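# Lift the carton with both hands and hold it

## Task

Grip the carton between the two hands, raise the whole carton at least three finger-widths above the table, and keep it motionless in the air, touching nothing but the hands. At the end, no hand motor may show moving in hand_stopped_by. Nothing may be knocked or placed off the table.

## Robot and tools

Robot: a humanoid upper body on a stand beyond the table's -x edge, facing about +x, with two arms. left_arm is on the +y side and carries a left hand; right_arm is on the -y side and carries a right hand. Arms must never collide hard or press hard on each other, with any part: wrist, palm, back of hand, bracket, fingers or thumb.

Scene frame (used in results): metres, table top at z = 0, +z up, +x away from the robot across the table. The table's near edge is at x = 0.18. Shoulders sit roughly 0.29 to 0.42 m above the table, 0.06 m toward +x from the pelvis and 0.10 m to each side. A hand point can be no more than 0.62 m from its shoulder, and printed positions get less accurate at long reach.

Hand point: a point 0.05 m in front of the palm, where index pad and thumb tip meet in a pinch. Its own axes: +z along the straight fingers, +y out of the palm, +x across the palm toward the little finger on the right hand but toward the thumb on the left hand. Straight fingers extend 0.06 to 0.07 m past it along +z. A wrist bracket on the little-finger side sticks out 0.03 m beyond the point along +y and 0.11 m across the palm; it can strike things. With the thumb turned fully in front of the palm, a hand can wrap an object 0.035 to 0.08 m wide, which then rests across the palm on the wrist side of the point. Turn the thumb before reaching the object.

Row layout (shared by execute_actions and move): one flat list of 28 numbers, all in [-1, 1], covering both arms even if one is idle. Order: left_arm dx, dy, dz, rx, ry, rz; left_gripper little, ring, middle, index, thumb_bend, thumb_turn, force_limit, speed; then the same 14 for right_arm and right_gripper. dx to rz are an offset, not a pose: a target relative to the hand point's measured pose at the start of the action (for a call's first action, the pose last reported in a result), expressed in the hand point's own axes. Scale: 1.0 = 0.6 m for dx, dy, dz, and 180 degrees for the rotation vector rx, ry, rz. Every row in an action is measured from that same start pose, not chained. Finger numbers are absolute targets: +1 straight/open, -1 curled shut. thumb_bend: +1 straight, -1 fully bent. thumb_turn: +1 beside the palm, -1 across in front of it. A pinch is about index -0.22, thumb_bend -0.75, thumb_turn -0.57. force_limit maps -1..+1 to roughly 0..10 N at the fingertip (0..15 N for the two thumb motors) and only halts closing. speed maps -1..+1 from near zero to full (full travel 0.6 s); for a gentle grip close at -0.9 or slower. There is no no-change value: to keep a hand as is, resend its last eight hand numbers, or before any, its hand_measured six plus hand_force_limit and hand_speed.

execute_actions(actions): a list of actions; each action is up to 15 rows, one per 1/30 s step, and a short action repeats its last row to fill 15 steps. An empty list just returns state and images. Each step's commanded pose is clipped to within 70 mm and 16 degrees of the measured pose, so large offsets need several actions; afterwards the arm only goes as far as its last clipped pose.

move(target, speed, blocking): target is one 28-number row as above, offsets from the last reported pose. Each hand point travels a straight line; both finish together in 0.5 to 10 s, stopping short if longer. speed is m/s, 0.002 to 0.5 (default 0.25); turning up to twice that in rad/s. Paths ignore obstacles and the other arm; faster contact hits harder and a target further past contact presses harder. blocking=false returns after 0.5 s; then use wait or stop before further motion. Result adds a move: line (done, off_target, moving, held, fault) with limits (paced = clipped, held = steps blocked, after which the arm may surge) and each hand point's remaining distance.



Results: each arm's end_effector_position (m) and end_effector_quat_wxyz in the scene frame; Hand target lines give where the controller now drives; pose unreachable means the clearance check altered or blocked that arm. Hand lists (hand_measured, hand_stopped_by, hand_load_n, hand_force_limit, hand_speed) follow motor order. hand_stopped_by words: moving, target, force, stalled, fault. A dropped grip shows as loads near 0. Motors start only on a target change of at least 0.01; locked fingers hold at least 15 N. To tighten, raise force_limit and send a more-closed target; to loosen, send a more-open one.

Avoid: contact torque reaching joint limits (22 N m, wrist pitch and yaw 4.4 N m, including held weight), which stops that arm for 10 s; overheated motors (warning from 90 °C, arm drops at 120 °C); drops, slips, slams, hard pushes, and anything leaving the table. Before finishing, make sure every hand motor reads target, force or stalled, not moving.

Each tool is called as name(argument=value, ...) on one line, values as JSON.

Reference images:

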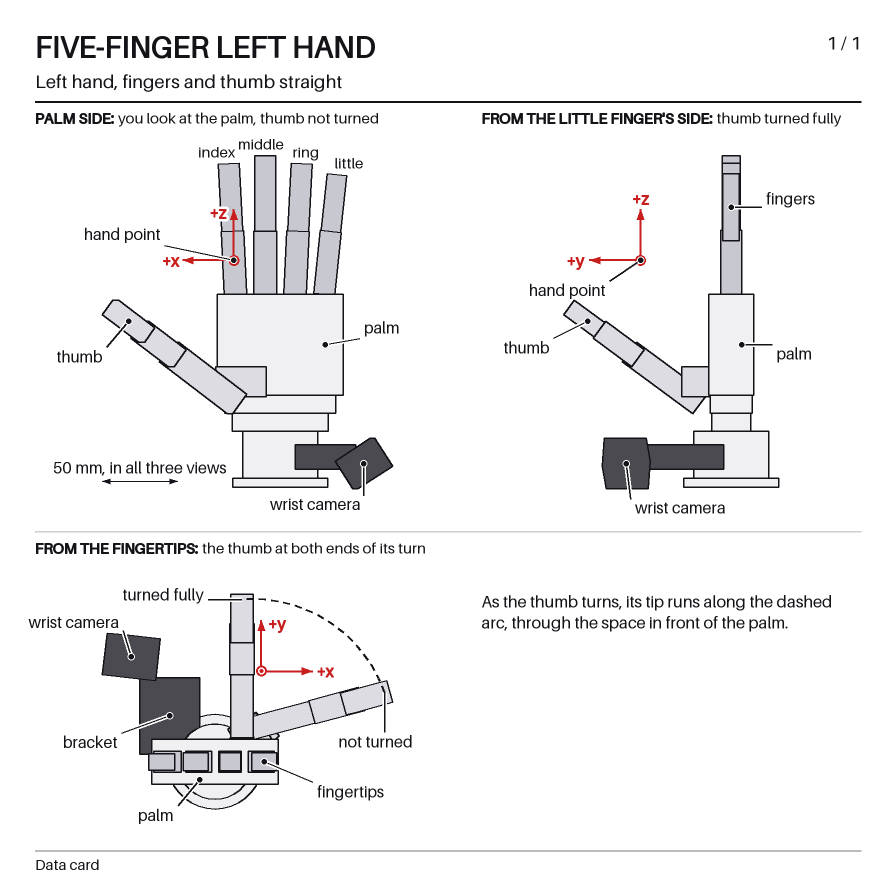

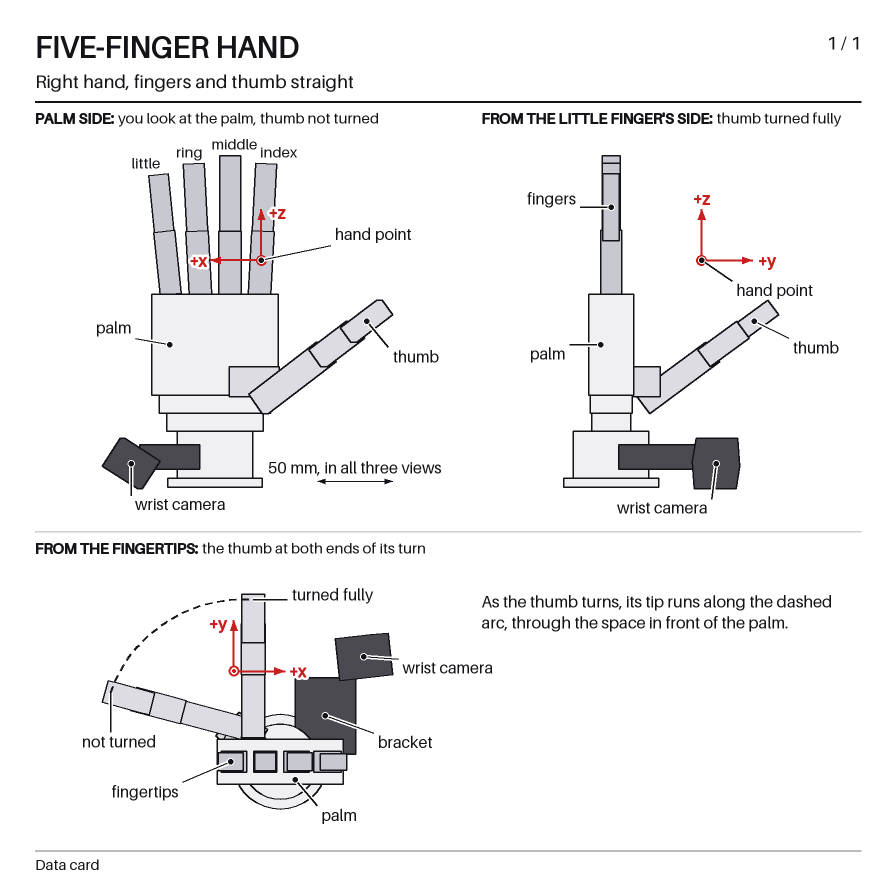

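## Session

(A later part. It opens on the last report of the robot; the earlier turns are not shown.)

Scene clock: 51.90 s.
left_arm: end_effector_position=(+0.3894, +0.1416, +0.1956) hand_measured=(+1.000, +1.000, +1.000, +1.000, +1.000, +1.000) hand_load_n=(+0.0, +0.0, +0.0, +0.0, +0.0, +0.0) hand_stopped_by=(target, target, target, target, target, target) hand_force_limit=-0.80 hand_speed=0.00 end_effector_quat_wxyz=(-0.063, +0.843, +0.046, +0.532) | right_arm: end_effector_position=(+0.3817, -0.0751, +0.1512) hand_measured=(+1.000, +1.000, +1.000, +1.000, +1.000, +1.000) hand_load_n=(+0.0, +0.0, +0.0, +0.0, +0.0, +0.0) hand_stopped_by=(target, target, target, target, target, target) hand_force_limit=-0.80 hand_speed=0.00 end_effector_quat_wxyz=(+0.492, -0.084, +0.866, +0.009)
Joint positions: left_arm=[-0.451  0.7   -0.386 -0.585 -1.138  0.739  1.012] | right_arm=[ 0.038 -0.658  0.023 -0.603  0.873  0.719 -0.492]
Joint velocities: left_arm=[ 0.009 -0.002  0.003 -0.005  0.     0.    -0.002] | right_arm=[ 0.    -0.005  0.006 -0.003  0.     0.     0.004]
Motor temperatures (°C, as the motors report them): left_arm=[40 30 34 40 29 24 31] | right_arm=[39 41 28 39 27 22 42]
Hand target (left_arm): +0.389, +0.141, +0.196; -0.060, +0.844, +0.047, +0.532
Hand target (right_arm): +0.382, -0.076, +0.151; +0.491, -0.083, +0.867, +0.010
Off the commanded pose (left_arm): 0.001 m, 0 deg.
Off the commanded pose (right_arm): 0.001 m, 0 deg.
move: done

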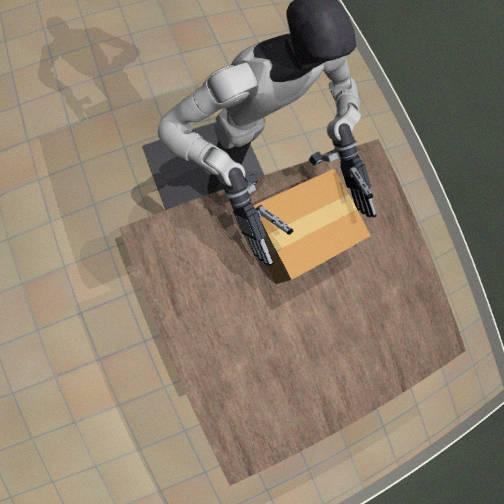

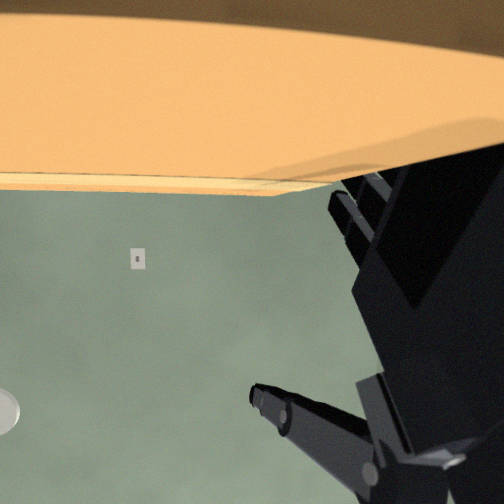

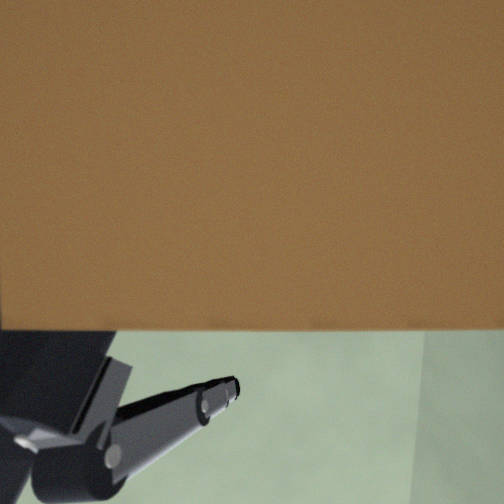

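move(target=[-0.063,0.022,0.012,-0.008,-0.033,0,1,1,1,1,1,1,-0.8,0,0.004,0.016,0.002,-0.004,0,0.006,1,1,1,1,1,1,-0.8,0], speed=0.08)

Scene clock: 54.83 s.
left_arm: end_effector_position=(+0.3813, +0.1304, +0.1576) hand_measured=(+1.000, +1.000, +1.000, +1.000, +1.000, +1.000) hand_load_n=(+0.0, +0.0, +0.0, +0.0, +0.0, +0.0) hand_stopped_by=(target, target, target, target, target, target) hand_force_limit=-0.80 hand_speed=0.00 end_effector_quat_wxyz=(-0.050, +0.871, +0.044, +0.487) | right_arm: end_effector_position=(+0.3795, -0.0667, +0.1476) hand_measured=(+1.000, +1.000, +1.000, +1.000, +1.000, +1.000) hand_load_n=(+0.0, +0.0, +0.0, +0.0, +0.0, +0.0) hand_stopped_by=(target, target, target, target, target, target) hand_force_limit=-0.80 hand_speed=0.00 end_effector_quat_wxyz=(+0.490, -0.079, +0.868, +0.019)
Joint positions: left_arm=[-0.424  0.661 -0.444 -0.517 -1.136  0.733  0.998] | right_arm=[ 0.033 -0.628  0.054 -0.599  0.861  0.709 -0.503]
Joint velocities: left_arm=[ 0.     0.008  0.005  0.    -0.014 -0.004  0.   ] | right_arm=[ 0.    -0.017 -0.003  0.     0.006  0.     0.   ]
Motor temperatures (°C, as the motors report them): left_arm=[39 30 34 39 29 24 29] | right_arm=[38 41 28 38 27 22 39]
Hand target (left_arm): +0.381, +0.130, +0.157; -0.050, +0.871, +0.044, +0.487
Hand target (right_arm): +0.380, -0.066, +0.148; +0.491, -0.079, +0.867, +0.019
Off the commanded pose (left_arm): 0.001 m, 0 deg.
Off the commanded pose (right_arm): 0.001 m, 0 deg.
move: done

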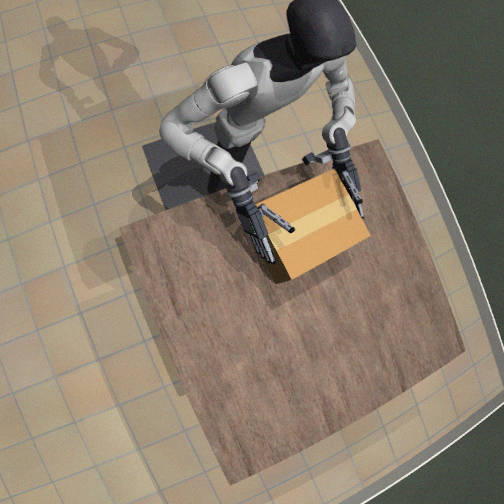

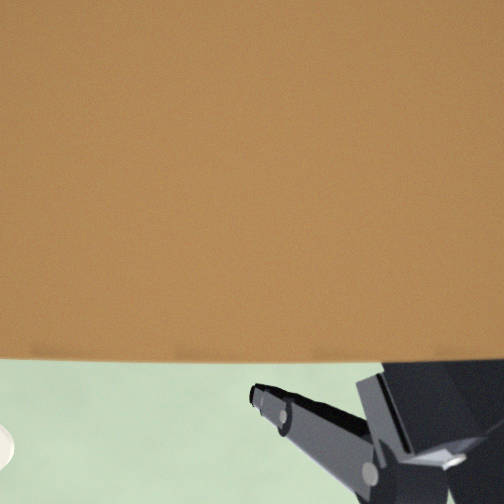

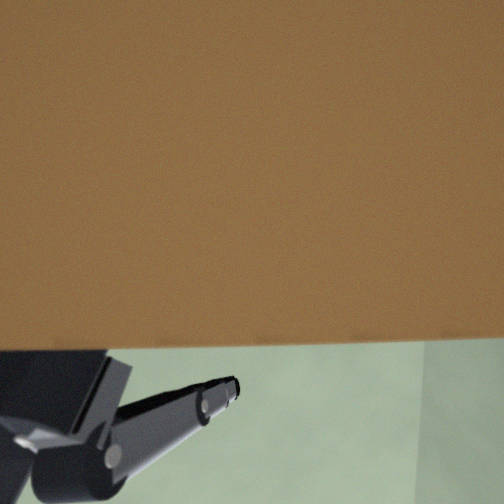

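execute_actions(actions=[])

Scene clock: 55.43 s.
left_arm: end_effector_position=(+0.3813, +0.1304, +0.1576) hand_measured=(+1.000, +1.000, +1.000, +1.000, +1.000, +1.000) hand_load_n=(+0.0, +0.0, +0.0, +0.0, +0.0, +0.0) hand_stopped_by=(target, target, target, target, target, target) hand_force_limit=-0.80 hand_speed=0.00 end_effector_quat_wxyz=(-0.050, +0.871, +0.044, +0.487) | right_arm: end_effector_position=(+0.3795, -0.0667, +0.1476) hand_measured=(+1.000, +1.000, +1.000, +1.000, +1.000, +1.000) hand_load_n=(+0.0, +0.0, +0.0, +0.0, +0.0, +0.0) hand_stopped_by=(target, target, target, target, target, target) hand_force_limit=-0.80 hand_speed=0.00 end_effector_quat_wxyz=(+0.490, -0.079, +0.868, +0.019)
Joint positions: left_arm=[-0.424  0.661 -0.444 -0.517 -1.136  0.732  0.998] | right_arm=[ 0.033 -0.628  0.054 -0.599  0.861  0.709 -0.503]
Joint velocities: left_arm=[ 0.005  0.008 -0.005 -0.002  0.     0.     0.   ] | right_arm=[-0.003 -0.006 -0.005  0.003  0.     0.     0.   ]
Motor temperatures (°C, as the motors report them): left_arm=[39 30 34 39 29 24 28] | right_arm=[38 41 28 38 27 22 38]
Hand target (left_arm): +0.381, +0.130, +0.157; -0.050, +0.871, +0.044, +0.487
Hand target (right_arm): +0.380, -0.066, +0.148; +0.491, -0.079, +0.867, +0.019
Off the commanded pose (left_arm): 0.001 m, 0 deg.
Off the commanded pose (right_arm): 0.001 m, 0 deg.

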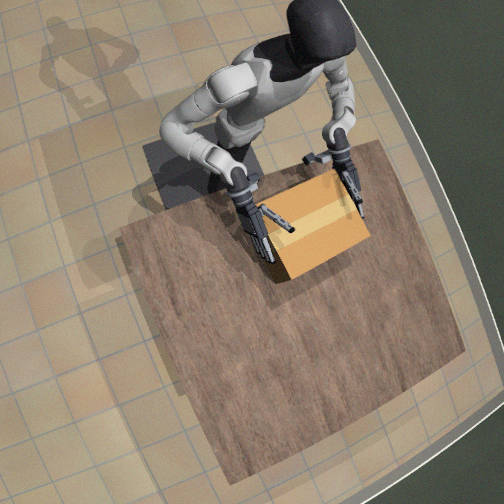

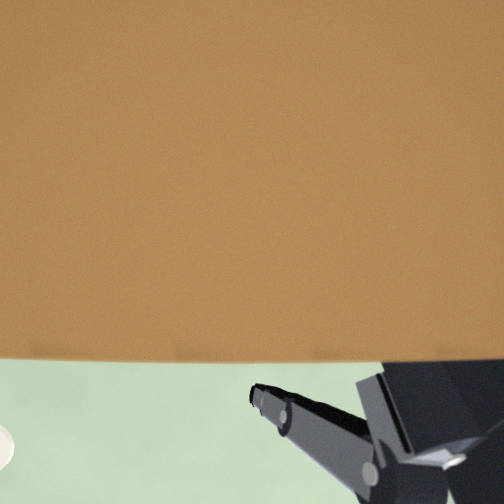

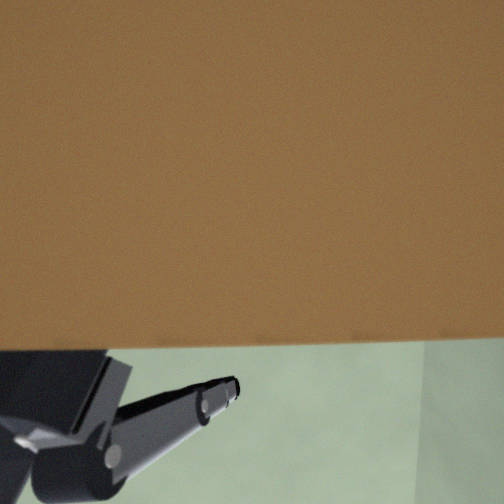

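execute_actions(actions=[[[0.001,0.009,-0.003,-0.006,0,-0.001,1,1,1,1,1,1,-0.8,0,-0.001,0.009,-0.002,-0.005,0,0.001,1,1,1,1,1,1,-0.8,0],[0.001,0.018,-0.006,-0.011,0,-0.002,1,1,1,1,1,1,-0.8,0,-0.002,0.018,-0.004,-0.011,-0.001,0.002,1,1,1,1,1,1,-0.8,0],[0.002,0.028,-0.009,-0.017,0,-0.002,1,1,1,1,1,1,-0.8,0,-0.004,0.026,-0.006,-0.016,-0.001,0.003,1,1,1,1,1,1,-0.8,0],[0.002,0.037,-0.012,-0.022,0,-0.003,1,1,1,1,1,1,-0.8,0,-0.005,0.035,-0.009,-0.022,-0.002,0.004,1,1,1,1,1,1,-0.8,0],[0.003,0.046,-0.015,-0.028,0,-0.004,1,1,1,1,1,1,-0.8,0,-0.006,0.044,-0.011,-0.027,-0.002,0.005,1,1,1,1,1,1,-0.8,0],[0.003,0.056,-0.018,-0.033,0,-0.005,1,1,1,1,1,1,-0.8,0,-0.007,0.053,-0.013,-0.032,-0.002,0.006,1,1,1,1,1,1,-0.8,0],[0.004,0.065,-0.021,-0.039,-0.001,-0.006,1,1,1,1,1,1,-0.8,0,-0.009,0.062,-0.015,-0.038,-0.003,0.007,1,1,1,1,1,1,-0.8,0],[0.005,0.074,-0.024,-0.045,-0.001,-0.007,1,1,1,1,1,1,-0.8,0,-0.010,0.071,-0.017,-0.043,-0.003,0.008,1,1,1,1,1,1,-0.8,0],[0.005,0.083,-0.027,-0.050,-0.001,-0.007,1,1,1,1,1,1,-0.8,0,-0.011,0.079,-0.019,-0.049,-0.004,0.009,1,1,1,1,1,1,-0.8,0],[0.006,0.093,-0.030,-0.056,-0.001,-0.008,1,1,1,1,1,1,-0.8,0,-0.012,0.088,-0.022,-0.054,-0.004,0.010,1,1,1,1,1,1,-0.8,0],[0.006,0.102,-0.033,-0.061,-0.001,-0.009,1,1,1,1,1,1,-0.8,0,-0.014,0.097,-0.024,-0.060,-0.005,0.011,1,1,1,1,1,1,-0.8,0],[0.007,0.111,-0.036,-0.067,-0.001,-0.010,1,1,1,1,1,1,-0.8,0,-0.015,0.106,-0.026,-0.065,-0.005,0.012,1,1,1,1,1,1,-0.8,0]]])

Scene clock: 57.37 s.
left_arm: end_effector_position=(+0.3806, +0.1226, +0.1575) hand_measured=(+1.000, +1.000, +1.000, +1.000, +1.000, +1.000) hand_load_n=(+0.0, +0.0, +0.0, +0.0, +0.0, +0.0) hand_stopped_by=(target, target, target, target, target, target) hand_force_limit=-0.80 hand_speed=0.00 end_effector_quat_wxyz=(-0.048, +0.872, +0.039, +0.486) | right_arm: end_effector_position=(+0.3790, -0.0632, +0.1474) hand_measured=(+1.000, +1.000, +1.000, +1.000, +1.000, +1.000) hand_load_n=(+0.0, +0.0, +0.0, +0.0, +0.0, +0.0) hand_stopped_by=(target, target, target, target, target, target) hand_force_limit=-0.80 hand_speed=0.00 end_effector_quat_wxyz=(+0.490, -0.081, +0.868, +0.019)
Joint positions: left_arm=[-0.435  0.64  -0.461 -0.52  -1.134  0.743  1.016] | right_arm=[ 0.025 -0.625  0.069 -0.602  0.86   0.711 -0.516]
Joint velocities: left_arm=[ 0.002  0.003  0.    -0.002  0.003  0.005  0.006] | right_arm=[-0.003 -0.002  0.006  0.002 -0.005  0.    -0.02 ]
Motor temperatures (°C, as the motors report them): left_arm=[39 30 34 39 29 24 28] | right_arm=[38 41 28 38 27 22 36]
Hand target (left_arm): +0.369, +0.066, +0.172; +0.049, +0.872, +0.006, +0.488
Hand target (right_arm): +0.357, -0.009, +0.163; +0.485, -0.114, +0.859, +0.117
Off the commanded pose (left_arm): 0.063 m, 12 deg.
Off the commanded pose (right_arm): 0.063 m, 12 deg.

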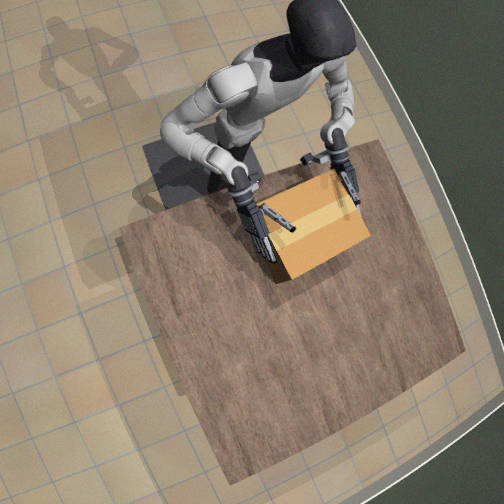

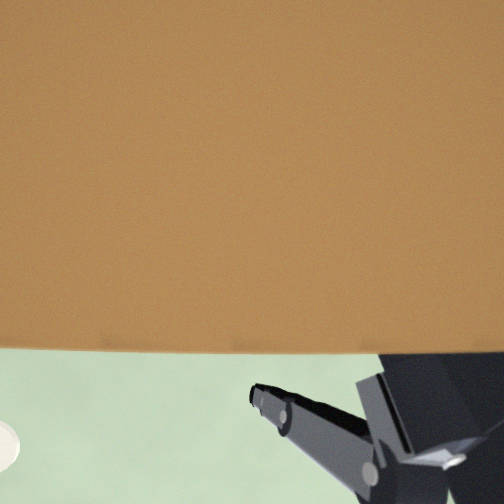

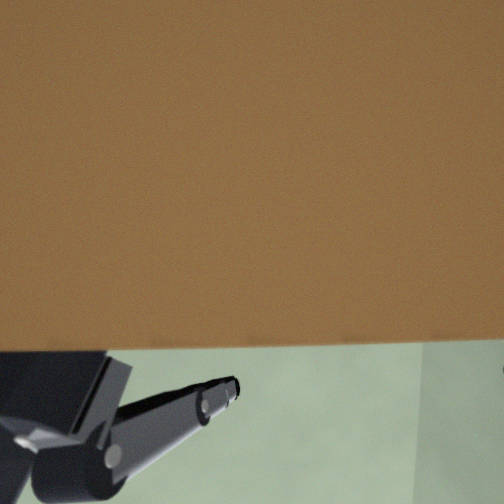

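execute_actions(actions=[[[0.006,0.100,-0.039,-0.067,0,-0.010,1,1,1,1,1,1,-0.8,0,-0.014,0.099,-0.029,-0.065,-0.005,0.012,1,1,1,1,1,1,-0.8,0],[0.005,0.100,-0.042,-0.067,0,-0.010,1,1,1,1,1,1,-0.8,0,-0.013,0.099,-0.032,-0.065,-0.005,0.012,1,1,1,1,1,1,-0.8,0],[0.004,0.100,-0.045,-0.067,0,-0.010,1,1,1,1,1,1,-0.8,0,-0.012,0.099,-0.035,-0.065,-0.005,0.012,1,1,1,1,1,1,-0.8,0],[0.002,0.100,-0.048,-0.067,0,-0.010,1,1,1,1,1,1,-0.8,0,-0.010,0.099,-0.038,-0.065,-0.005,0.012,1,1,1,1,1,1,-0.8,0],[0.000,0.100,-0.051,-0.067,0,-0.010,1,1,1,1,1,1,-0.8,0,-0.008,0.099,-0.041,-0.065,-0.005,0.012,1,1,1,1,1,1,-0.8,0],[-0.002,0.100,-0.054,-0.067,0,-0.010,1,1,1,1,1,1,-0.8,0,-0.006,0.099,-0.044,-0.065,-0.005,0.012,1,1,1,1,1,1,-0.8,0],[-0.004,0.100,-0.057,-0.067,0,-0.010,1,1,1,1,1,1,-0.8,0,-0.004,0.099,-0.047,-0.065,-0.005,0.012,1,1,1,1,1,1,-0.8,0],[-0.006,0.100,-0.060,-0.067,0,-0.010,1,1,1,1,1,1,-0.8,0,-0.002,0.099,-0.050,-0.065,-0.005,0.012,1,1,1,1,1,1,-0.8,0],[-0.008,0.100,-0.063,-0.067,0,-0.010,1,1,1,1,1,1,-0.8,0,0.000,0.099,-0.053,-0.065,-0.005,0.012,1,1,1,1,1,1,-0.8,0],[-0.010,0.100,-0.066,-0.067,0,-0.010,1,1,1,1,1,1,-0.8,0,0.002,0.099,-0.056,-0.065,-0.005,0.012,1,1,1,1,1,1,-0.8,0],[-0.012,0.100,-0.069,-0.067,0,-0.010,1,1,1,1,1,1,-0.8,0,0.004,0.099,-0.059,-0.065,-0.005,0.012,1,1,1,1,1,1,-0.8,0],[-0.014,0.100,-0.072,-0.067,0,-0.010,1,1,1,1,1,1,-0.8,0,0.006,0.099,-0.062,-0.065,-0.005,0.012,1,1,1,1,1,1,-0.8,0],[-0.016,0.100,-0.075,-0.067,0,-0.010,1,1,1,1,1,1,-0.8,0,0.008,0.099,-0.065,-0.065,-0.005,0.012,1,1,1,1,1,1,-0.8,0],[-0.018,0.100,-0.078,-0.067,0,-0.010,1,1,1,1,1,1,-0.8,0,0.010,0.099,-0.068,-0.065,-0.005,0.012,1,1,1,1,1,1,-0.8,0],[-0.020,0.100,-0.081,-0.067,0,-0.010,1,1,1,1,1,1,-0.8,0,0.012,0.099,-0.071,-0.065,-0.005,0.012,1,1,1,1,1,1,-0.8,0]]])

wait(seconds=0.2)

Scene clock: 61.20 s.
left_arm: end_effector_position=(+0.3575, +0.1182, +0.1561) hand_measured=(+1.000, +1.000, +1.000, +1.000, +1.000, +1.000) hand_load_n=(+0.0, +0.0, +0.0, +0.0, +0.0, +0.0) hand_stopped_by=(target, target, target, target, target, target) hand_force_limit=-0.80 hand_speed=0.00 end_effector_quat_wxyz=(-0.051, +0.872, +0.034, +0.487) | right_arm: end_effector_position=(+0.3579, -0.0663, +0.1471) hand_measured=(+1.000, +1.000, +1.000, +1.000, +1.000, +1.000) hand_load_n=(+0.0, +0.0, +0.0, +0.0, +0.0, +0.0) hand_stopped_by=(target, target, target, target, target, target) hand_force_limit=-0.80 hand_speed=0.00 end_effector_quat_wxyz=(+0.492, -0.083, +0.866, +0.017)
Joint positions: left_arm=[-0.34   0.659 -0.475 -0.638 -1.115  0.742  1.063] | right_arm=[ 0.147 -0.635  0.073 -0.686  0.826  0.661 -0.516]
Joint velocities: left_arm=[ 0.242  0.041 -0.061 -0.308  0.081 -0.024  0.118] | right_arm=[ 0.351 -0.041  0.026 -0.207 -0.13  -0.175  0.017]
Motor temperatures (°C, as the motors report them): left_arm=[39 30 34 40 29 24 29] | right_arm=[38 41 28 39 28 22 40]
Hand target (left_arm): +0.338, +0.061, +0.171; +0.051, +0.872, +0.000, +0.487
Hand target (right_arm): +0.330, -0.015, +0.162; +0.485, -0.114, +0.859, +0.116
Off the commanded pose (left_arm): 0.065 m, 12 deg.
Off the commanded pose (right_arm): 0.064 m, 12 deg.

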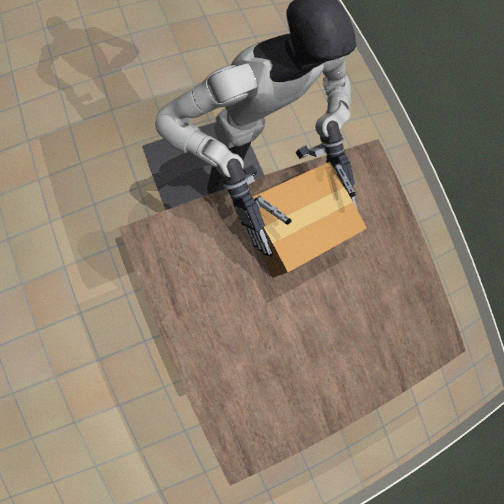

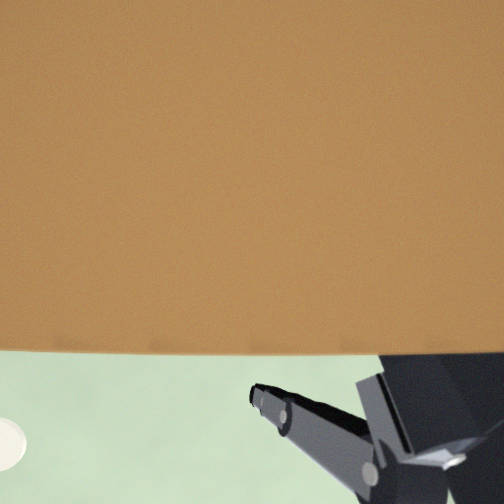

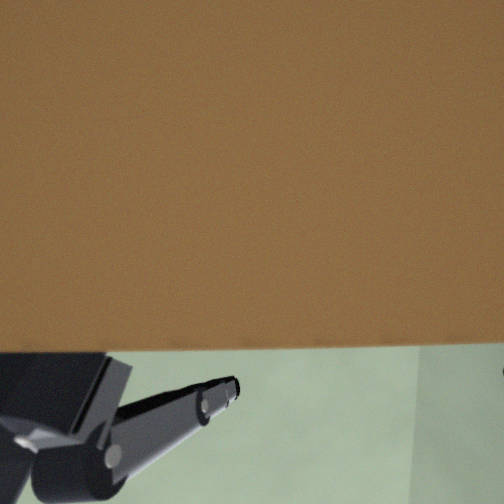

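Scene clock: 61.40 s.
left_arm: end_effector_position=(+0.3530, +0.1173, +0.1558) hand_measured=(+1.000, +1.000, +1.000, +1.000, +1.000, +1.000) hand_load_n=(+0.0, +0.0, +0.0, +0.0, +0.0, +0.0) hand_stopped_by=(target, target, target, target, target, target) hand_force_limit=-0.80 hand_speed=0.00 end_effector_quat_wxyz=(-0.051, +0.871, +0.033, +0.487) | right_arm: end_effector_position=(+0.3536, -0.0670, +0.1470) hand_measured=(+1.000, +1.000, +1.000, +1.000, +1.000, +1.000) hand_load_n=(+0.0, +0.0, +0.0, +0.0, +0.0, +0.0) hand_stopped_by=(target, target, target, target, target, target) hand_force_limit=-0.80 hand_speed=0.00 end_effector_quat_wxyz=(+0.492, -0.083, +0.866, +0.016)
Joint positions: left_arm=[-0.322  0.662 -0.479 -0.659 -1.109  0.741  1.071] | right_arm=[ 0.173 -0.637  0.075 -0.701  0.818  0.648 -0.515]
Joint velocities: left_arm=[ 0.005 -0.009 -0.011  0.002 -0.005  0.     0.   ] | right_arm=[ 0.     0.017  0.006  0.002 -0.008  0.     0.   ]
Motor temperatures (°C, as the motors report them): left_arm=[39 30 34 40 29 24 30] | right_arm=[38 41 29 39 28 22 40]
Hand target (left_arm): +0.338, +0.061, +0.171; +0.051, +0.872, +0.000, +0.487
Hand target (right_arm): +0.330, -0.015, +0.162; +0.485, -0.114, +0.859, +0.116
Off the commanded pose (left_arm): 0.063 m, 12 deg.
Off the commanded pose (right_arm): 0.063 m, 12 deg.
wait: 0.20 s; no rest

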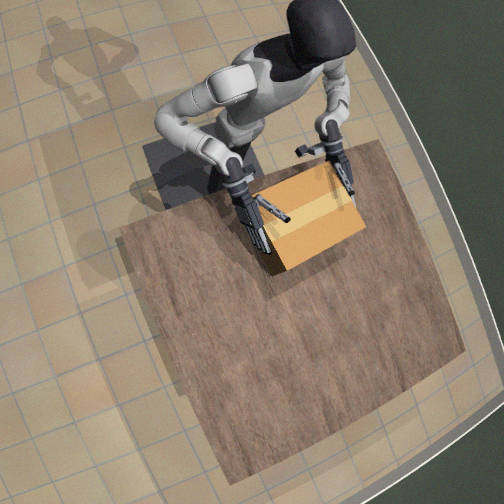

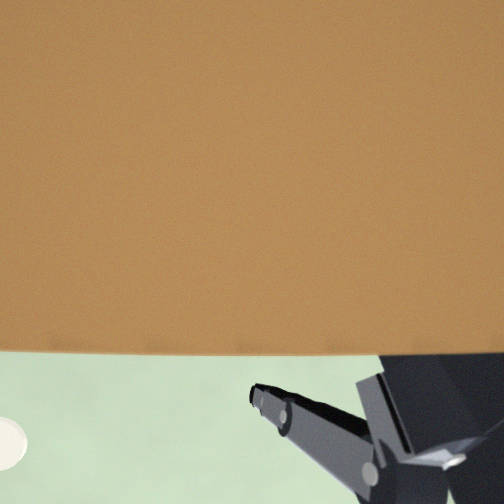

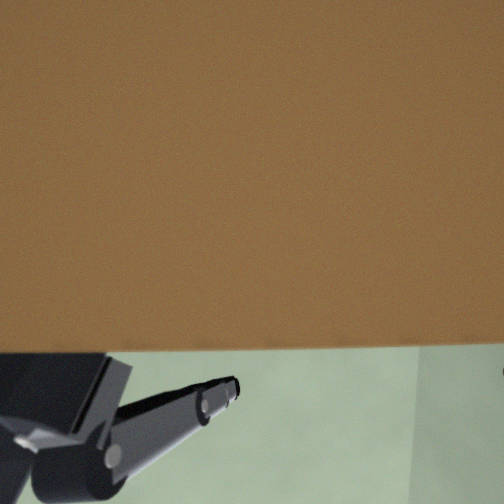

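execute_actions(actions=[[[0.002,0.100,-0.045,-0.068,0,-0.010,1,1,1,1,1,1,-0.8,0,-0.010,0.099,-0.036,-0.067,-0.005,0.012,1,1,1,1,1,1,-0.8,0],[0.001,0.100,-0.048,-0.068,0,-0.010,1,1,1,1,1,1,-0.8,0,-0.009,0.099,-0.039,-0.067,-0.005,0.012,1,1,1,1,1,1,-0.8,0],[-0.001,0.100,-0.051,-0.068,0,-0.010,1,1,1,1,1,1,-0.8,0,-0.007,0.099,-0.042,-0.067,-0.005,0.012,1,1,1,1,1,1,-0.8,0],[-0.003,0.100,-0.054,-0.068,0,-0.010,1,1,1,1,1,1,-0.8,0,-0.005,0.099,-0.045,-0.067,-0.005,0.012,1,1,1,1,1,1,-0.8,0],[-0.005,0.100,-0.057,-0.068,0,-0.010,1,1,1,1,1,1,-0.8,0,-0.003,0.099,-0.048,-0.067,-0.005,0.012,1,1,1,1,1,1,-0.8,0],[-0.007,0.100,-0.060,-0.069,0,-0.010,1,1,1,1,1,1,-0.8,0,-0.001,0.099,-0.051,-0.068,-0.005,0.012,1,1,1,1,1,1,-0.8,0],[-0.009,0.100,-0.063,-0.069,0,-0.010,1,1,1,1,1,1,-0.8,0,0.001,0.099,-0.054,-0.068,-0.005,0.012,1,1,1,1,1,1,-0.8,0],[-0.010,0.100,-0.066,-0.069,0,-0.010,1,1,1,1,1,1,-0.8,0,0.002,0.099,-0.057,-0.068,-0.005,0.012,1,1,1,1,1,1,-0.8,0],[-0.012,0.100,-0.069,-0.069,0,-0.010,1,1,1,1,1,1,-0.8,0,0.004,0.099,-0.060,-0.068,-0.005,0.012,1,1,1,1,1,1,-0.8,0],[-0.014,0.100,-0.072,-0.070,0,-0.010,1,1,1,1,1,1,-0.8,0,0.006,0.099,-0.063,-0.069,-0.005,0.012,1,1,1,1,1,1,-0.8,0],[-0.016,0.100,-0.075,-0.070,0,-0.010,1,1,1,1,1,1,-0.8,0,0.008,0.099,-0.066,-0.069,-0.005,0.012,1,1,1,1,1,1,-0.8,0],[-0.018,0.100,-0.078,-0.070,0,-0.010,1,1,1,1,1,1,-0.8,0,0.010,0.099,-0.069,-0.069,-0.005,0.012,1,1,1,1,1,1,-0.8,0],[-0.020,0.100,-0.081,-0.070,0,-0.010,1,1,1,1,1,1,-0.8,0,0.012,0.099,-0.072,-0.069,-0.005,0.012,1,1,1,1,1,1,-0.8,0],[-0.021,0.100,-0.084,-0.070,0,-0.010,1,1,1,1,1,1,-0.8,0,0.013,0.099,-0.075,-0.069,-0.005,0.012,1,1,1,1,1,1,-0.8,0],[-0.023,0.100,-0.087,-0.070,0,-0.010,1,1,1,1,1,1,-0.8,0,0.015,0.099,-0.078,-0.069,-0.005,0.012,1,1,1,1,1,1,-0.8,0]]])

wait(seconds=0.2)

Scene clock: 62.60 s.
left_arm: end_effector_position=(+0.3266, +0.1124, +0.1541) hand_measured=(+1.000, +1.000, +1.000, +1.000, +1.000, +1.000) hand_load_n=(+0.0, +0.0, +0.0, +0.0, +0.0, +0.0) hand_stopped_by=(target, target, target, target, target, target) hand_force_limit=-0.80 hand_speed=0.00 end_effector_quat_wxyz=(-0.057, +0.870, +0.024, +0.489) | right_arm: end_effector_position=(+0.3284, -0.0697, +0.1466) hand_measured=(+1.000, +1.000, +1.000, +1.000, +1.000, +1.000) hand_load_n=(+0.0, +0.0, +0.0, +0.0, +0.0, +0.0) hand_stopped_by=(target, target, target, target, target, target) hand_force_limit=-0.80 hand_speed=0.00 end_effector_quat_wxyz=(+0.495, -0.090, +0.864, +0.017)
Joint positions: left_arm=[-0.211  0.694 -0.521 -0.778 -1.049  0.719  1.108] | right_arm=[ 0.327 -0.664  0.096 -0.769  0.755  0.546 -0.489]
Joint velocities: left_arm=[ 0.261  0.071 -0.103 -0.259  0.135 -0.044  0.098] | right_arm=[ 0.362 -0.074  0.06  -0.147 -0.121 -0.233  0.024]
Motor temperatures (°C, as the motors report them): left_arm=[39 30 34 40 29 24 30] | right_arm=[38 41 29 39 28 22 42]
Hand target (left_arm): +0.306, +0.055, +0.170; +0.051, +0.872, -0.008, +0.487
Hand target (right_arm): +0.301, -0.020, +0.162; +0.486, -0.118, +0.858, +0.118
Off the commanded pose (left_arm): 0.065 m, 13 deg.
Off the commanded pose (right_arm): 0.063 m, 12 deg.

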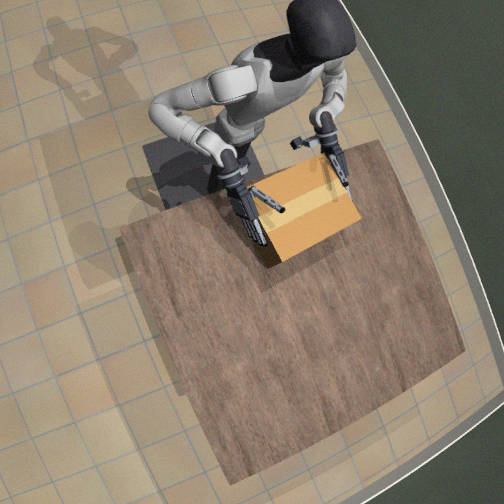

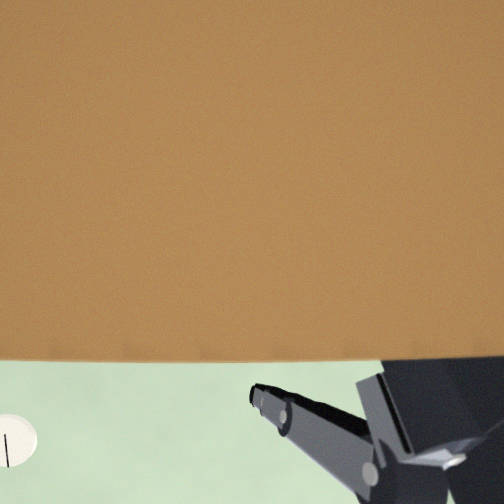

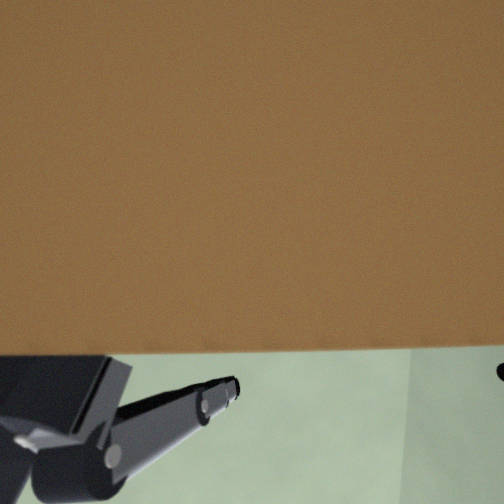

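Scene clock: 62.80 s.
left_arm: end_effector_position=(+0.3222, +0.1115, +0.1538) hand_measured=(+1.000, +1.000, +1.000, +1.000, +1.000, +1.000) hand_load_n=(+0.0, +0.0, +0.0, +0.0, +0.0, +0.0) hand_stopped_by=(target, target, target, target, target, target) hand_force_limit=-0.80 hand_speed=0.00 end_effector_quat_wxyz=(-0.058, +0.870, +0.023, +0.488) | right_arm: end_effector_position=(+0.3241, -0.0703, +0.1466) hand_measured=(+1.000, +1.000, +1.000, +1.000, +1.000, +1.000) hand_load_n=(+0.0, +0.0, +0.0, +0.0, +0.0, +0.0) hand_stopped_by=(target, target, target, target, target, target) hand_force_limit=-0.80 hand_speed=0.00 end_effector_quat_wxyz=(+0.495, -0.090, +0.864, +0.016)
Joint positions: left_arm=[-0.193  0.7   -0.529 -0.797 -1.04   0.715  1.114] | right_arm=[ 0.353 -0.668  0.1   -0.78   0.745  0.528 -0.487]
Joint velocities: left_arm=[-0.008 -0.005 -0.005  0.003  0.017  0.     0.   ] | right_arm=[ 0.    -0.005 -0.015  0.     0.005  0.     0.   ]
Motor temperatures (°C, as the motors report them): left_arm=[39 30 35 40 29 24 31] | right_arm=[38 41 29 39 28 22 42]
Hand target (left_arm): +0.306, +0.055, +0.170; +0.051, +0.872, -0.008, +0.487
Hand target (right_arm): +0.301, -0.020, +0.162; +0.486, -0.118, +0.858, +0.118
Off the commanded pose (left_arm): 0.063 m, 13 deg.
Off the commanded pose (right_arm): 0.062 m, 12 deg.
wait: 0.20 s; no rest

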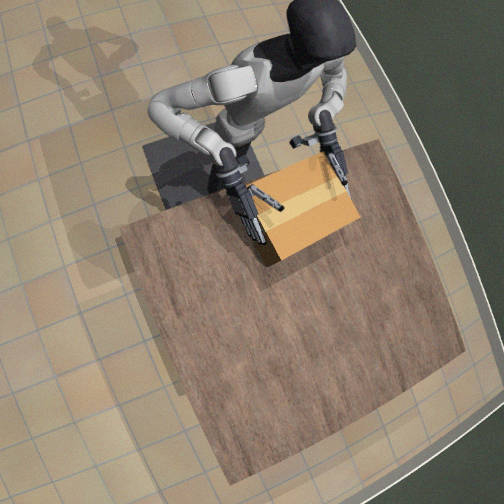

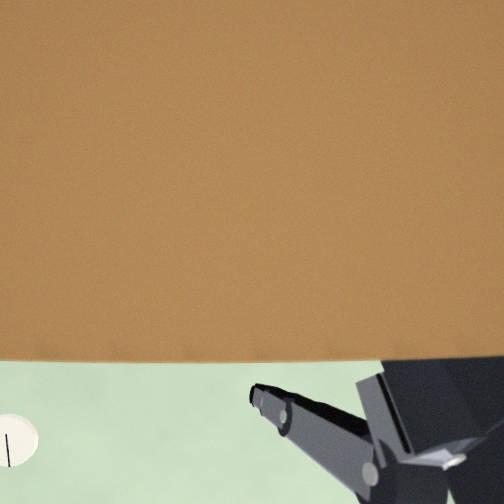

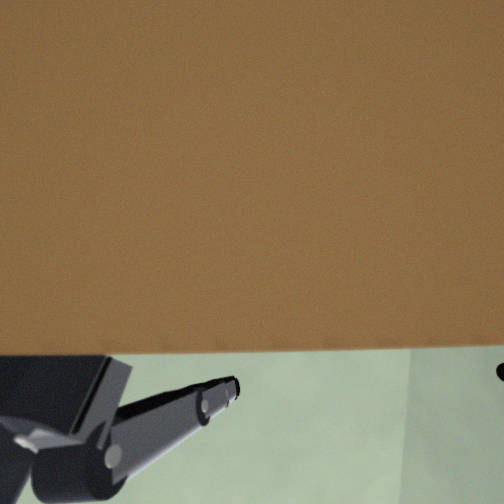

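execute_actions(actions=[[[0.008,0.098,-0.043,-0.072,0,-0.012,1,1,1,1,1,1,-0.8,0,-0.012,0.098,-0.036,-0.069,-0.005,0.014,1,1,1,1,1,1,-0.8,0],[0.009,0.099,-0.043,-0.073,0.001,-0.015,1,1,1,1,1,1,-0.8,0,-0.014,0.099,-0.035,-0.071,-0.006,0.016,1,1,1,1,1,1,-0.8,0],[0.010,0.100,-0.042,-0.075,0.001,-0.018,1,1,1,1,1,1,-0.8,0,-0.015,0.100,-0.035,-0.072,-0.006,0.019,1,1,1,1,1,1,-0.8,0],[0.011,0.101,-0.042,-0.076,0.002,-0.021,1,1,1,1,1,1,-0.8,0,-0.017,0.101,-0.035,-0.074,-0.007,0.021,1,1,1,1,1,1,-0.8,0],[0.012,0.102,-0.042,-0.078,0.002,-0.024,1,1,1,1,1,1,-0.8,0,-0.018,0.102,-0.035,-0.075,-0.008,0.024,1,1,1,1,1,1,-0.8,0],[0.013,0.102,-0.042,-0.079,0.003,-0.026,1,1,1,1,1,1,-0.8,0,-0.020,0.102,-0.035,-0.076,-0.009,0.026,1,1,1,1,1,1,-0.8,0],[0.014,0.102,-0.042,-0.079,0.003,-0.026,1,1,1,1,1,1,-0.8,0,-0.021,0.102,-0.035,-0.076,-0.009,0.026,1,1,1,1,1,1,-0.8,0],[0.015,0.102,-0.042,-0.079,0.004,-0.026,1,1,1,1,1,1,-0.8,0,-0.022,0.102,-0.035,-0.076,-0.010,0.026,1,1,1,1,1,1,-0.8,0],[0.016,0.102,-0.042,-0.079,0.004,-0.026,1,1,1,1,1,1,-0.8,0,-0.024,0.102,-0.035,-0.076,-0.011,0.026,1,1,1,1,1,1,-0.8,0],[0.017,0.102,-0.042,-0.079,0.005,-0.026,1,1,1,1,1,1,-0.8,0,-0.025,0.102,-0.035,-0.076,-0.012,0.026,1,1,1,1,1,1,-0.8,0],[0.018,0.102,-0.042,-0.079,0.006,-0.026,1,1,1,1,1,1,-0.8,0,-0.027,0.102,-0.035,-0.076,-0.013,0.026,1,1,1,1,1,1,-0.8,0]]])

Scene clock: 63.93 s.
left_arm: end_effector_position=(+0.3216, +0.1114, +0.1561) hand_measured=(+1.000, +1.000, +1.000, +1.000, +1.000, +1.000) hand_load_n=(+0.0, +0.0, +0.0, +0.0, +0.0, +0.0) hand_stopped_by=(target, target, target, target, target, target) hand_force_limit=-0.80 hand_speed=0.00 end_effector_quat_wxyz=(-0.048, +0.866, +0.027, +0.497) | right_arm: end_effector_position=(+0.3224, -0.0700, +0.1482) hand_measured=(+1.000, +1.000, +1.000, +1.000, +1.000, +1.000) hand_load_n=(+0.0, +0.0, +0.0, +0.5, +0.0, +0.0) hand_stopped_by=(target, target, target, target, target, target) hand_force_limit=-0.80 hand_speed=0.00 end_effector_quat_wxyz=(+0.499, -0.086, +0.862, +0.030)
Joint positions: left_arm=[-0.174  0.722 -0.542 -0.795 -1.012  0.658  1.078] | right_arm=[ 0.374 -0.683  0.106 -0.761  0.752  0.466 -0.46 ]
Joint velocities: left_arm=[-0.008  0.037 -0.018  0.008  0.008 -0.048 -0.007] | right_arm=[-0.012 -0.034  0.005  0.009  0.035 -0.04  -0.007]
Motor temperatures (°C, as the motors report them): left_arm=[39 30 35 40 30 24 32] | right_arm=[38 41 29 40 28 22 44]
Hand target (left_arm): +0.307, +0.053, +0.176; +0.069, +0.865, -0.004, +0.498
Hand target (right_arm): +0.300, -0.017, +0.171; +0.497, -0.114, +0.849, +0.141
Off the commanded pose (left_arm): 0.066 m, 14 deg.
Off the commanded pose (right_arm): 0.065 m, 13 deg.

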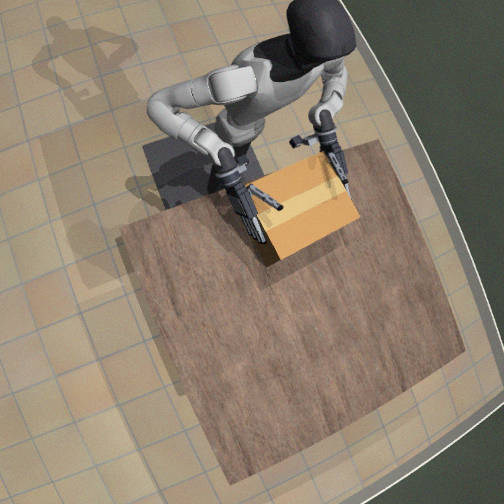

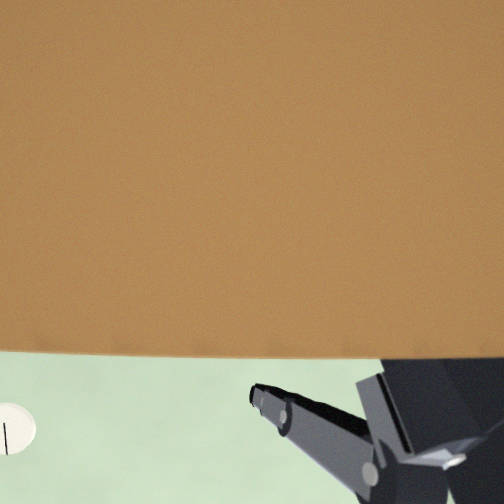

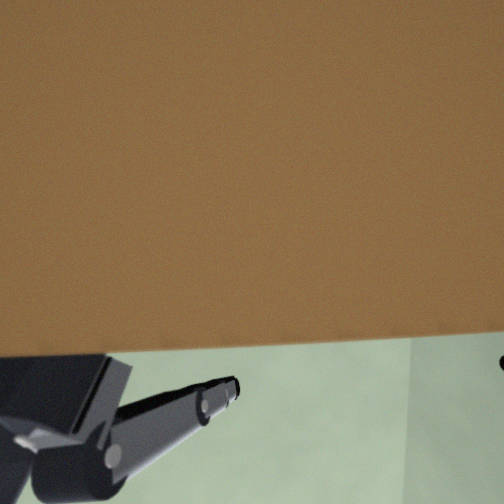

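execute_actions(actions=[[[0.016,0.102,-0.039,-0.074,0,-0.020,1,1,1,1,1,1,-0.8,0,-0.027,0.102,-0.031,-0.069,-0.009,0.018,1,1,1,1,1,1,-0.8,0],[0.017,0.102,-0.040,-0.074,0,-0.020,1,1,1,1,1,1,-0.8,0,-0.028,0.102,-0.032,-0.068,-0.009,0.017,1,1,1,1,1,1,-0.8,0],[0.018,0.102,-0.040,-0.074,0.001,-0.020,1,1,1,1,1,1,-0.8,0,-0.029,0.102,-0.032,-0.068,-0.009,0.017,1,1,1,1,1,1,-0.8,0],[0.019,0.102,-0.040,-0.074,0.001,-0.020,1,1,1,1,1,1,-0.8,0,-0.030,0.102,-0.032,-0.068,-0.010,0.017,1,1,1,1,1,1,-0.8,0],[0.020,0.102,-0.041,-0.074,0.001,-0.020,1,1,1,1,1,1,-0.8,0,-0.031,0.102,-0.033,-0.068,-0.010,0.017,1,1,1,1,1,1,-0.8,0],[0.021,0.102,-0.041,-0.074,0.002,-0.020,1,1,1,1,1,1,-0.8,0,-0.032,0.102,-0.033,-0.068,-0.010,0.017,1,1,1,1,1,1,-0.8,0],[0.022,0.102,-0.041,-0.074,0.002,-0.020,1,1,1,1,1,1,-0.8,0,-0.033,0.102,-0.033,-0.068,-0.011,0.017,1,1,1,1,1,1,-0.8,0],[0.023,0.102,-0.042,-0.074,0.002,-0.020,1,1,1,1,1,1,-0.8,0,-0.034,0.102,-0.034,-0.068,-0.011,0.017,1,1,1,1,1,1,-0.8,0],[0.024,0.102,-0.042,-0.074,0.003,-0.020,1,1,1,1,1,1,-0.8,0,-0.035,0.102,-0.034,-0.068,-0.011,0.017,1,1,1,1,1,1,-0.8,0],[0.025,0.102,-0.042,-0.074,0.003,-0.020,1,1,1,1,1,1,-0.8,0,-0.036,0.102,-0.034,-0.068,-0.012,0.017,1,1,1,1,1,1,-0.8,0]]])

Scene clock: 75.03 s.
left_arm: end_effector_position=(+0.3262, +0.0847, +0.1821) hand_measured=(+1.000, +1.000, +1.000, +1.000, +1.000, +1.000) hand_load_n=(+0.0, +0.0, +0.0, +0.0, +0.0, +0.0) hand_stopped_by=(target, target, target, target, target, target) hand_force_limit=-0.80 hand_speed=0.00 end_effector_quat_wxyz=(+0.004, +0.853, +0.022, +0.522) | right_arm: end_effector_position=(+0.3332, -0.0986, +0.1481) hand_measured=(+1.000, +1.000, +1.000, +1.000, +1.000, +1.000) hand_load_n=(+0.0, +0.0, +0.0, +0.0, +0.0, +0.0) hand_stopped_by=(target, target, target, target, target, target) hand_force_limit=-0.80 hand_speed=0.00 end_effector_quat_wxyz=(+0.506, -0.068, +0.860, -0.024)
Joint positions: left_arm=[-0.236  0.682 -0.568 -0.822 -1.038  0.643  1.066] | right_arm=[ 0.386 -0.71   0.064 -0.748  0.758  0.461 -0.534]
Joint velocities: left_arm=[-0.002 -0.006 -0.002  0.005 -0.005  0.     0.   ] | right_arm=[-0.005  0.009  0.009  0.006 -0.005  0.     0.   ]
Motor temperatures (°C, as the motors report them): left_arm=[37 30 35 40 30 24 32] | right_arm=[36 41 29 39 27 21 40]
Hand target (left_arm): +0.311, +0.050, +0.180; +0.068, +0.863, -0.003, +0.501
Hand target (right_arm): +0.322, -0.070, +0.151; +0.499, -0.084, +0.862, +0.028
Off the commanded pose (left_arm): 0.039 m, 8 deg.
Off the commanded pose (right_arm): 0.097 m, 19 deg.
TORQUE FAULT: the external load on joint 7 (wrist yaw) of the right arm reached its load limit, and that arm stopped for 10 seconds. That time counts as 20 of the actions that you can send in this scene. A torque fault stops only its own arm. That arm's remaining commands of this call were not run. That arm holds where it stopped, with its grip as last carried out, and accepts commands again: back off and push less far. That arm stops again, at the same cost, whenever a joint's load reaches its limit.

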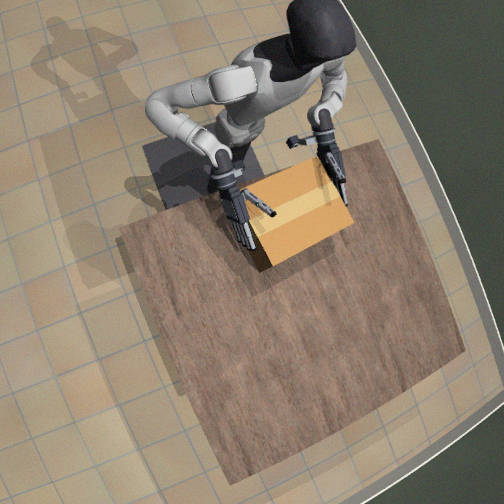

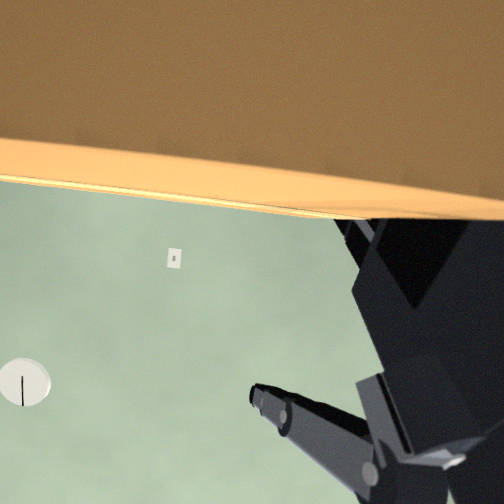

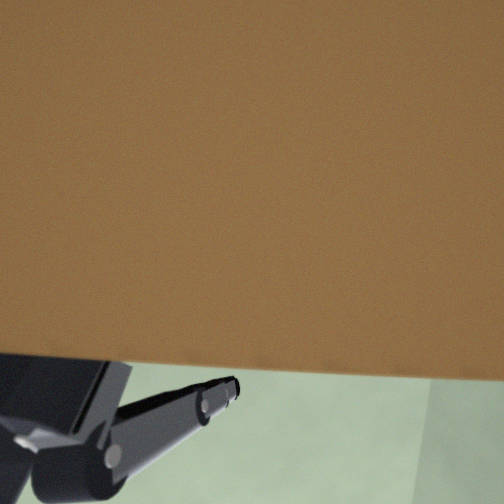

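zoom_image(camera="cam_high", region=[190, 100, 390, 300])

Region (190, 100, 390, 300) of cam_high's 504x504 image, scaled by 2.520, with more detail than that image has.

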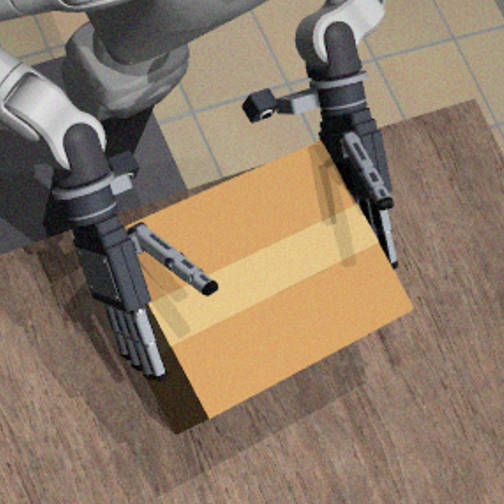

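move(target=[-0.003,-0.026,0.095,0.0225,-0.0242,0.0144,1,1,1,1,1,1,-0.8,0,-0.018,-0.020,0.050,-0.0134,0.0106,0.0164,1,1,1,1,1,1,-0.8,0], speed=0.12)

zoom_image(camera="cam_high", region=[190, 100, 390, 300])

Scene clock: 77.23 s.
left_arm: end_effector_position=(+0.3754, +0.1020, +0.1571) hand_measured=(+1.000, +1.000, +1.000, +1.000, +1.000, +1.000) hand_load_n=(+0.0, +0.0, +0.0, +0.0, +0.0, +0.0) hand_stopped_by=(target, target, target, target, target, target) hand_force_limit=-0.80 hand_speed=0.00 end_effector_quat_wxyz=(-0.035, +0.870, +0.026, +0.491) | right_arm: end_effector_position=(+0.3657, -0.1066, +0.1457) hand_measured=(+1.000, +1.000, +1.000, +1.000, +1.000, +1.000) hand_load_n=(+0.0, +0.0, +0.0, +0.0, +0.0, +0.0) hand_stopped_by=(target, target, target, target, target, target) hand_force_limit=-0.80 hand_speed=0.00 end_effector_quat_wxyz=(+0.492, -0.055, +0.869, +0.007)
Joint positions: left_arm=[-0.447  0.62  -0.535 -0.533 -1.118  0.713  1.039] | right_arm=[ 0.224 -0.746 -0.005 -0.589  0.909  0.514 -0.447]
Joint velocities: left_arm=[-0.003 -0.003  0.006 -0.014  0.     0.     0.   ] | right_arm=[-0.003  0.     0.014 -0.002 -0.006  0.001  0.002]
Motor temperatures (°C, as the motors report them): left_arm=[37 30 35 40 30 24 32] | right_arm=[36 41 28 39 27 21 39]
Hand target (left_arm): +0.376, +0.103, +0.156; -0.036, +0.871, +0.027, +0.489
Hand target (right_arm): +0.366, -0.107, +0.145; +0.491, -0.055, +0.870, +0.009
Off the commanded pose (left_arm): 0.003 m, 1 deg.
Off the commanded pose (right_arm): 0.002 m, 0 deg.
move: done

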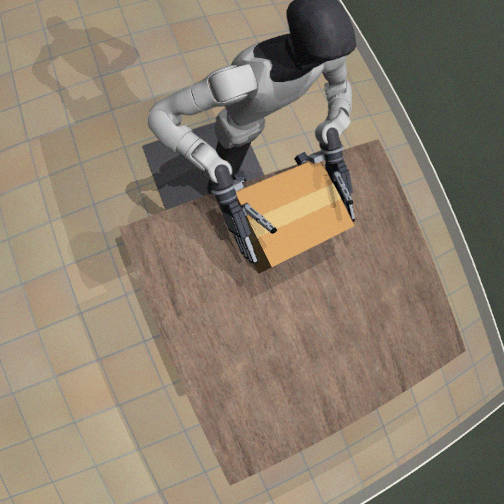

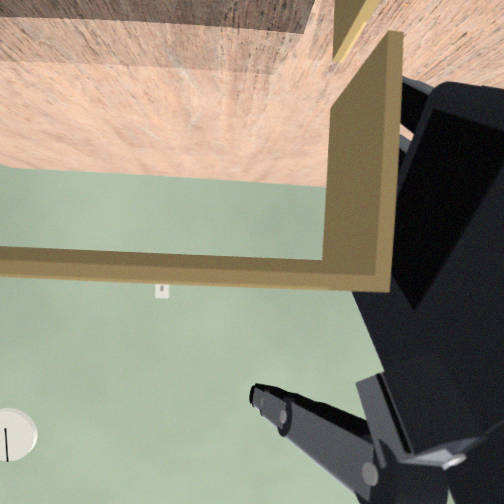

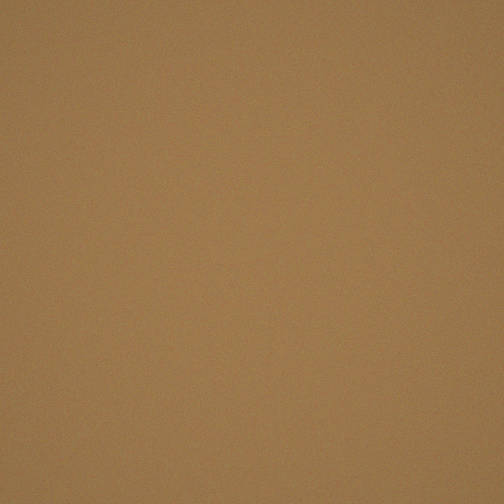

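Region (190, 100, 390, 300) of cam_high's 504x504 image, scaled by 2.520, with more detail than that image has.

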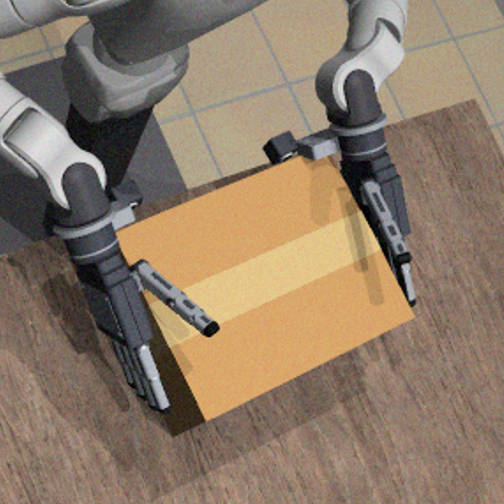

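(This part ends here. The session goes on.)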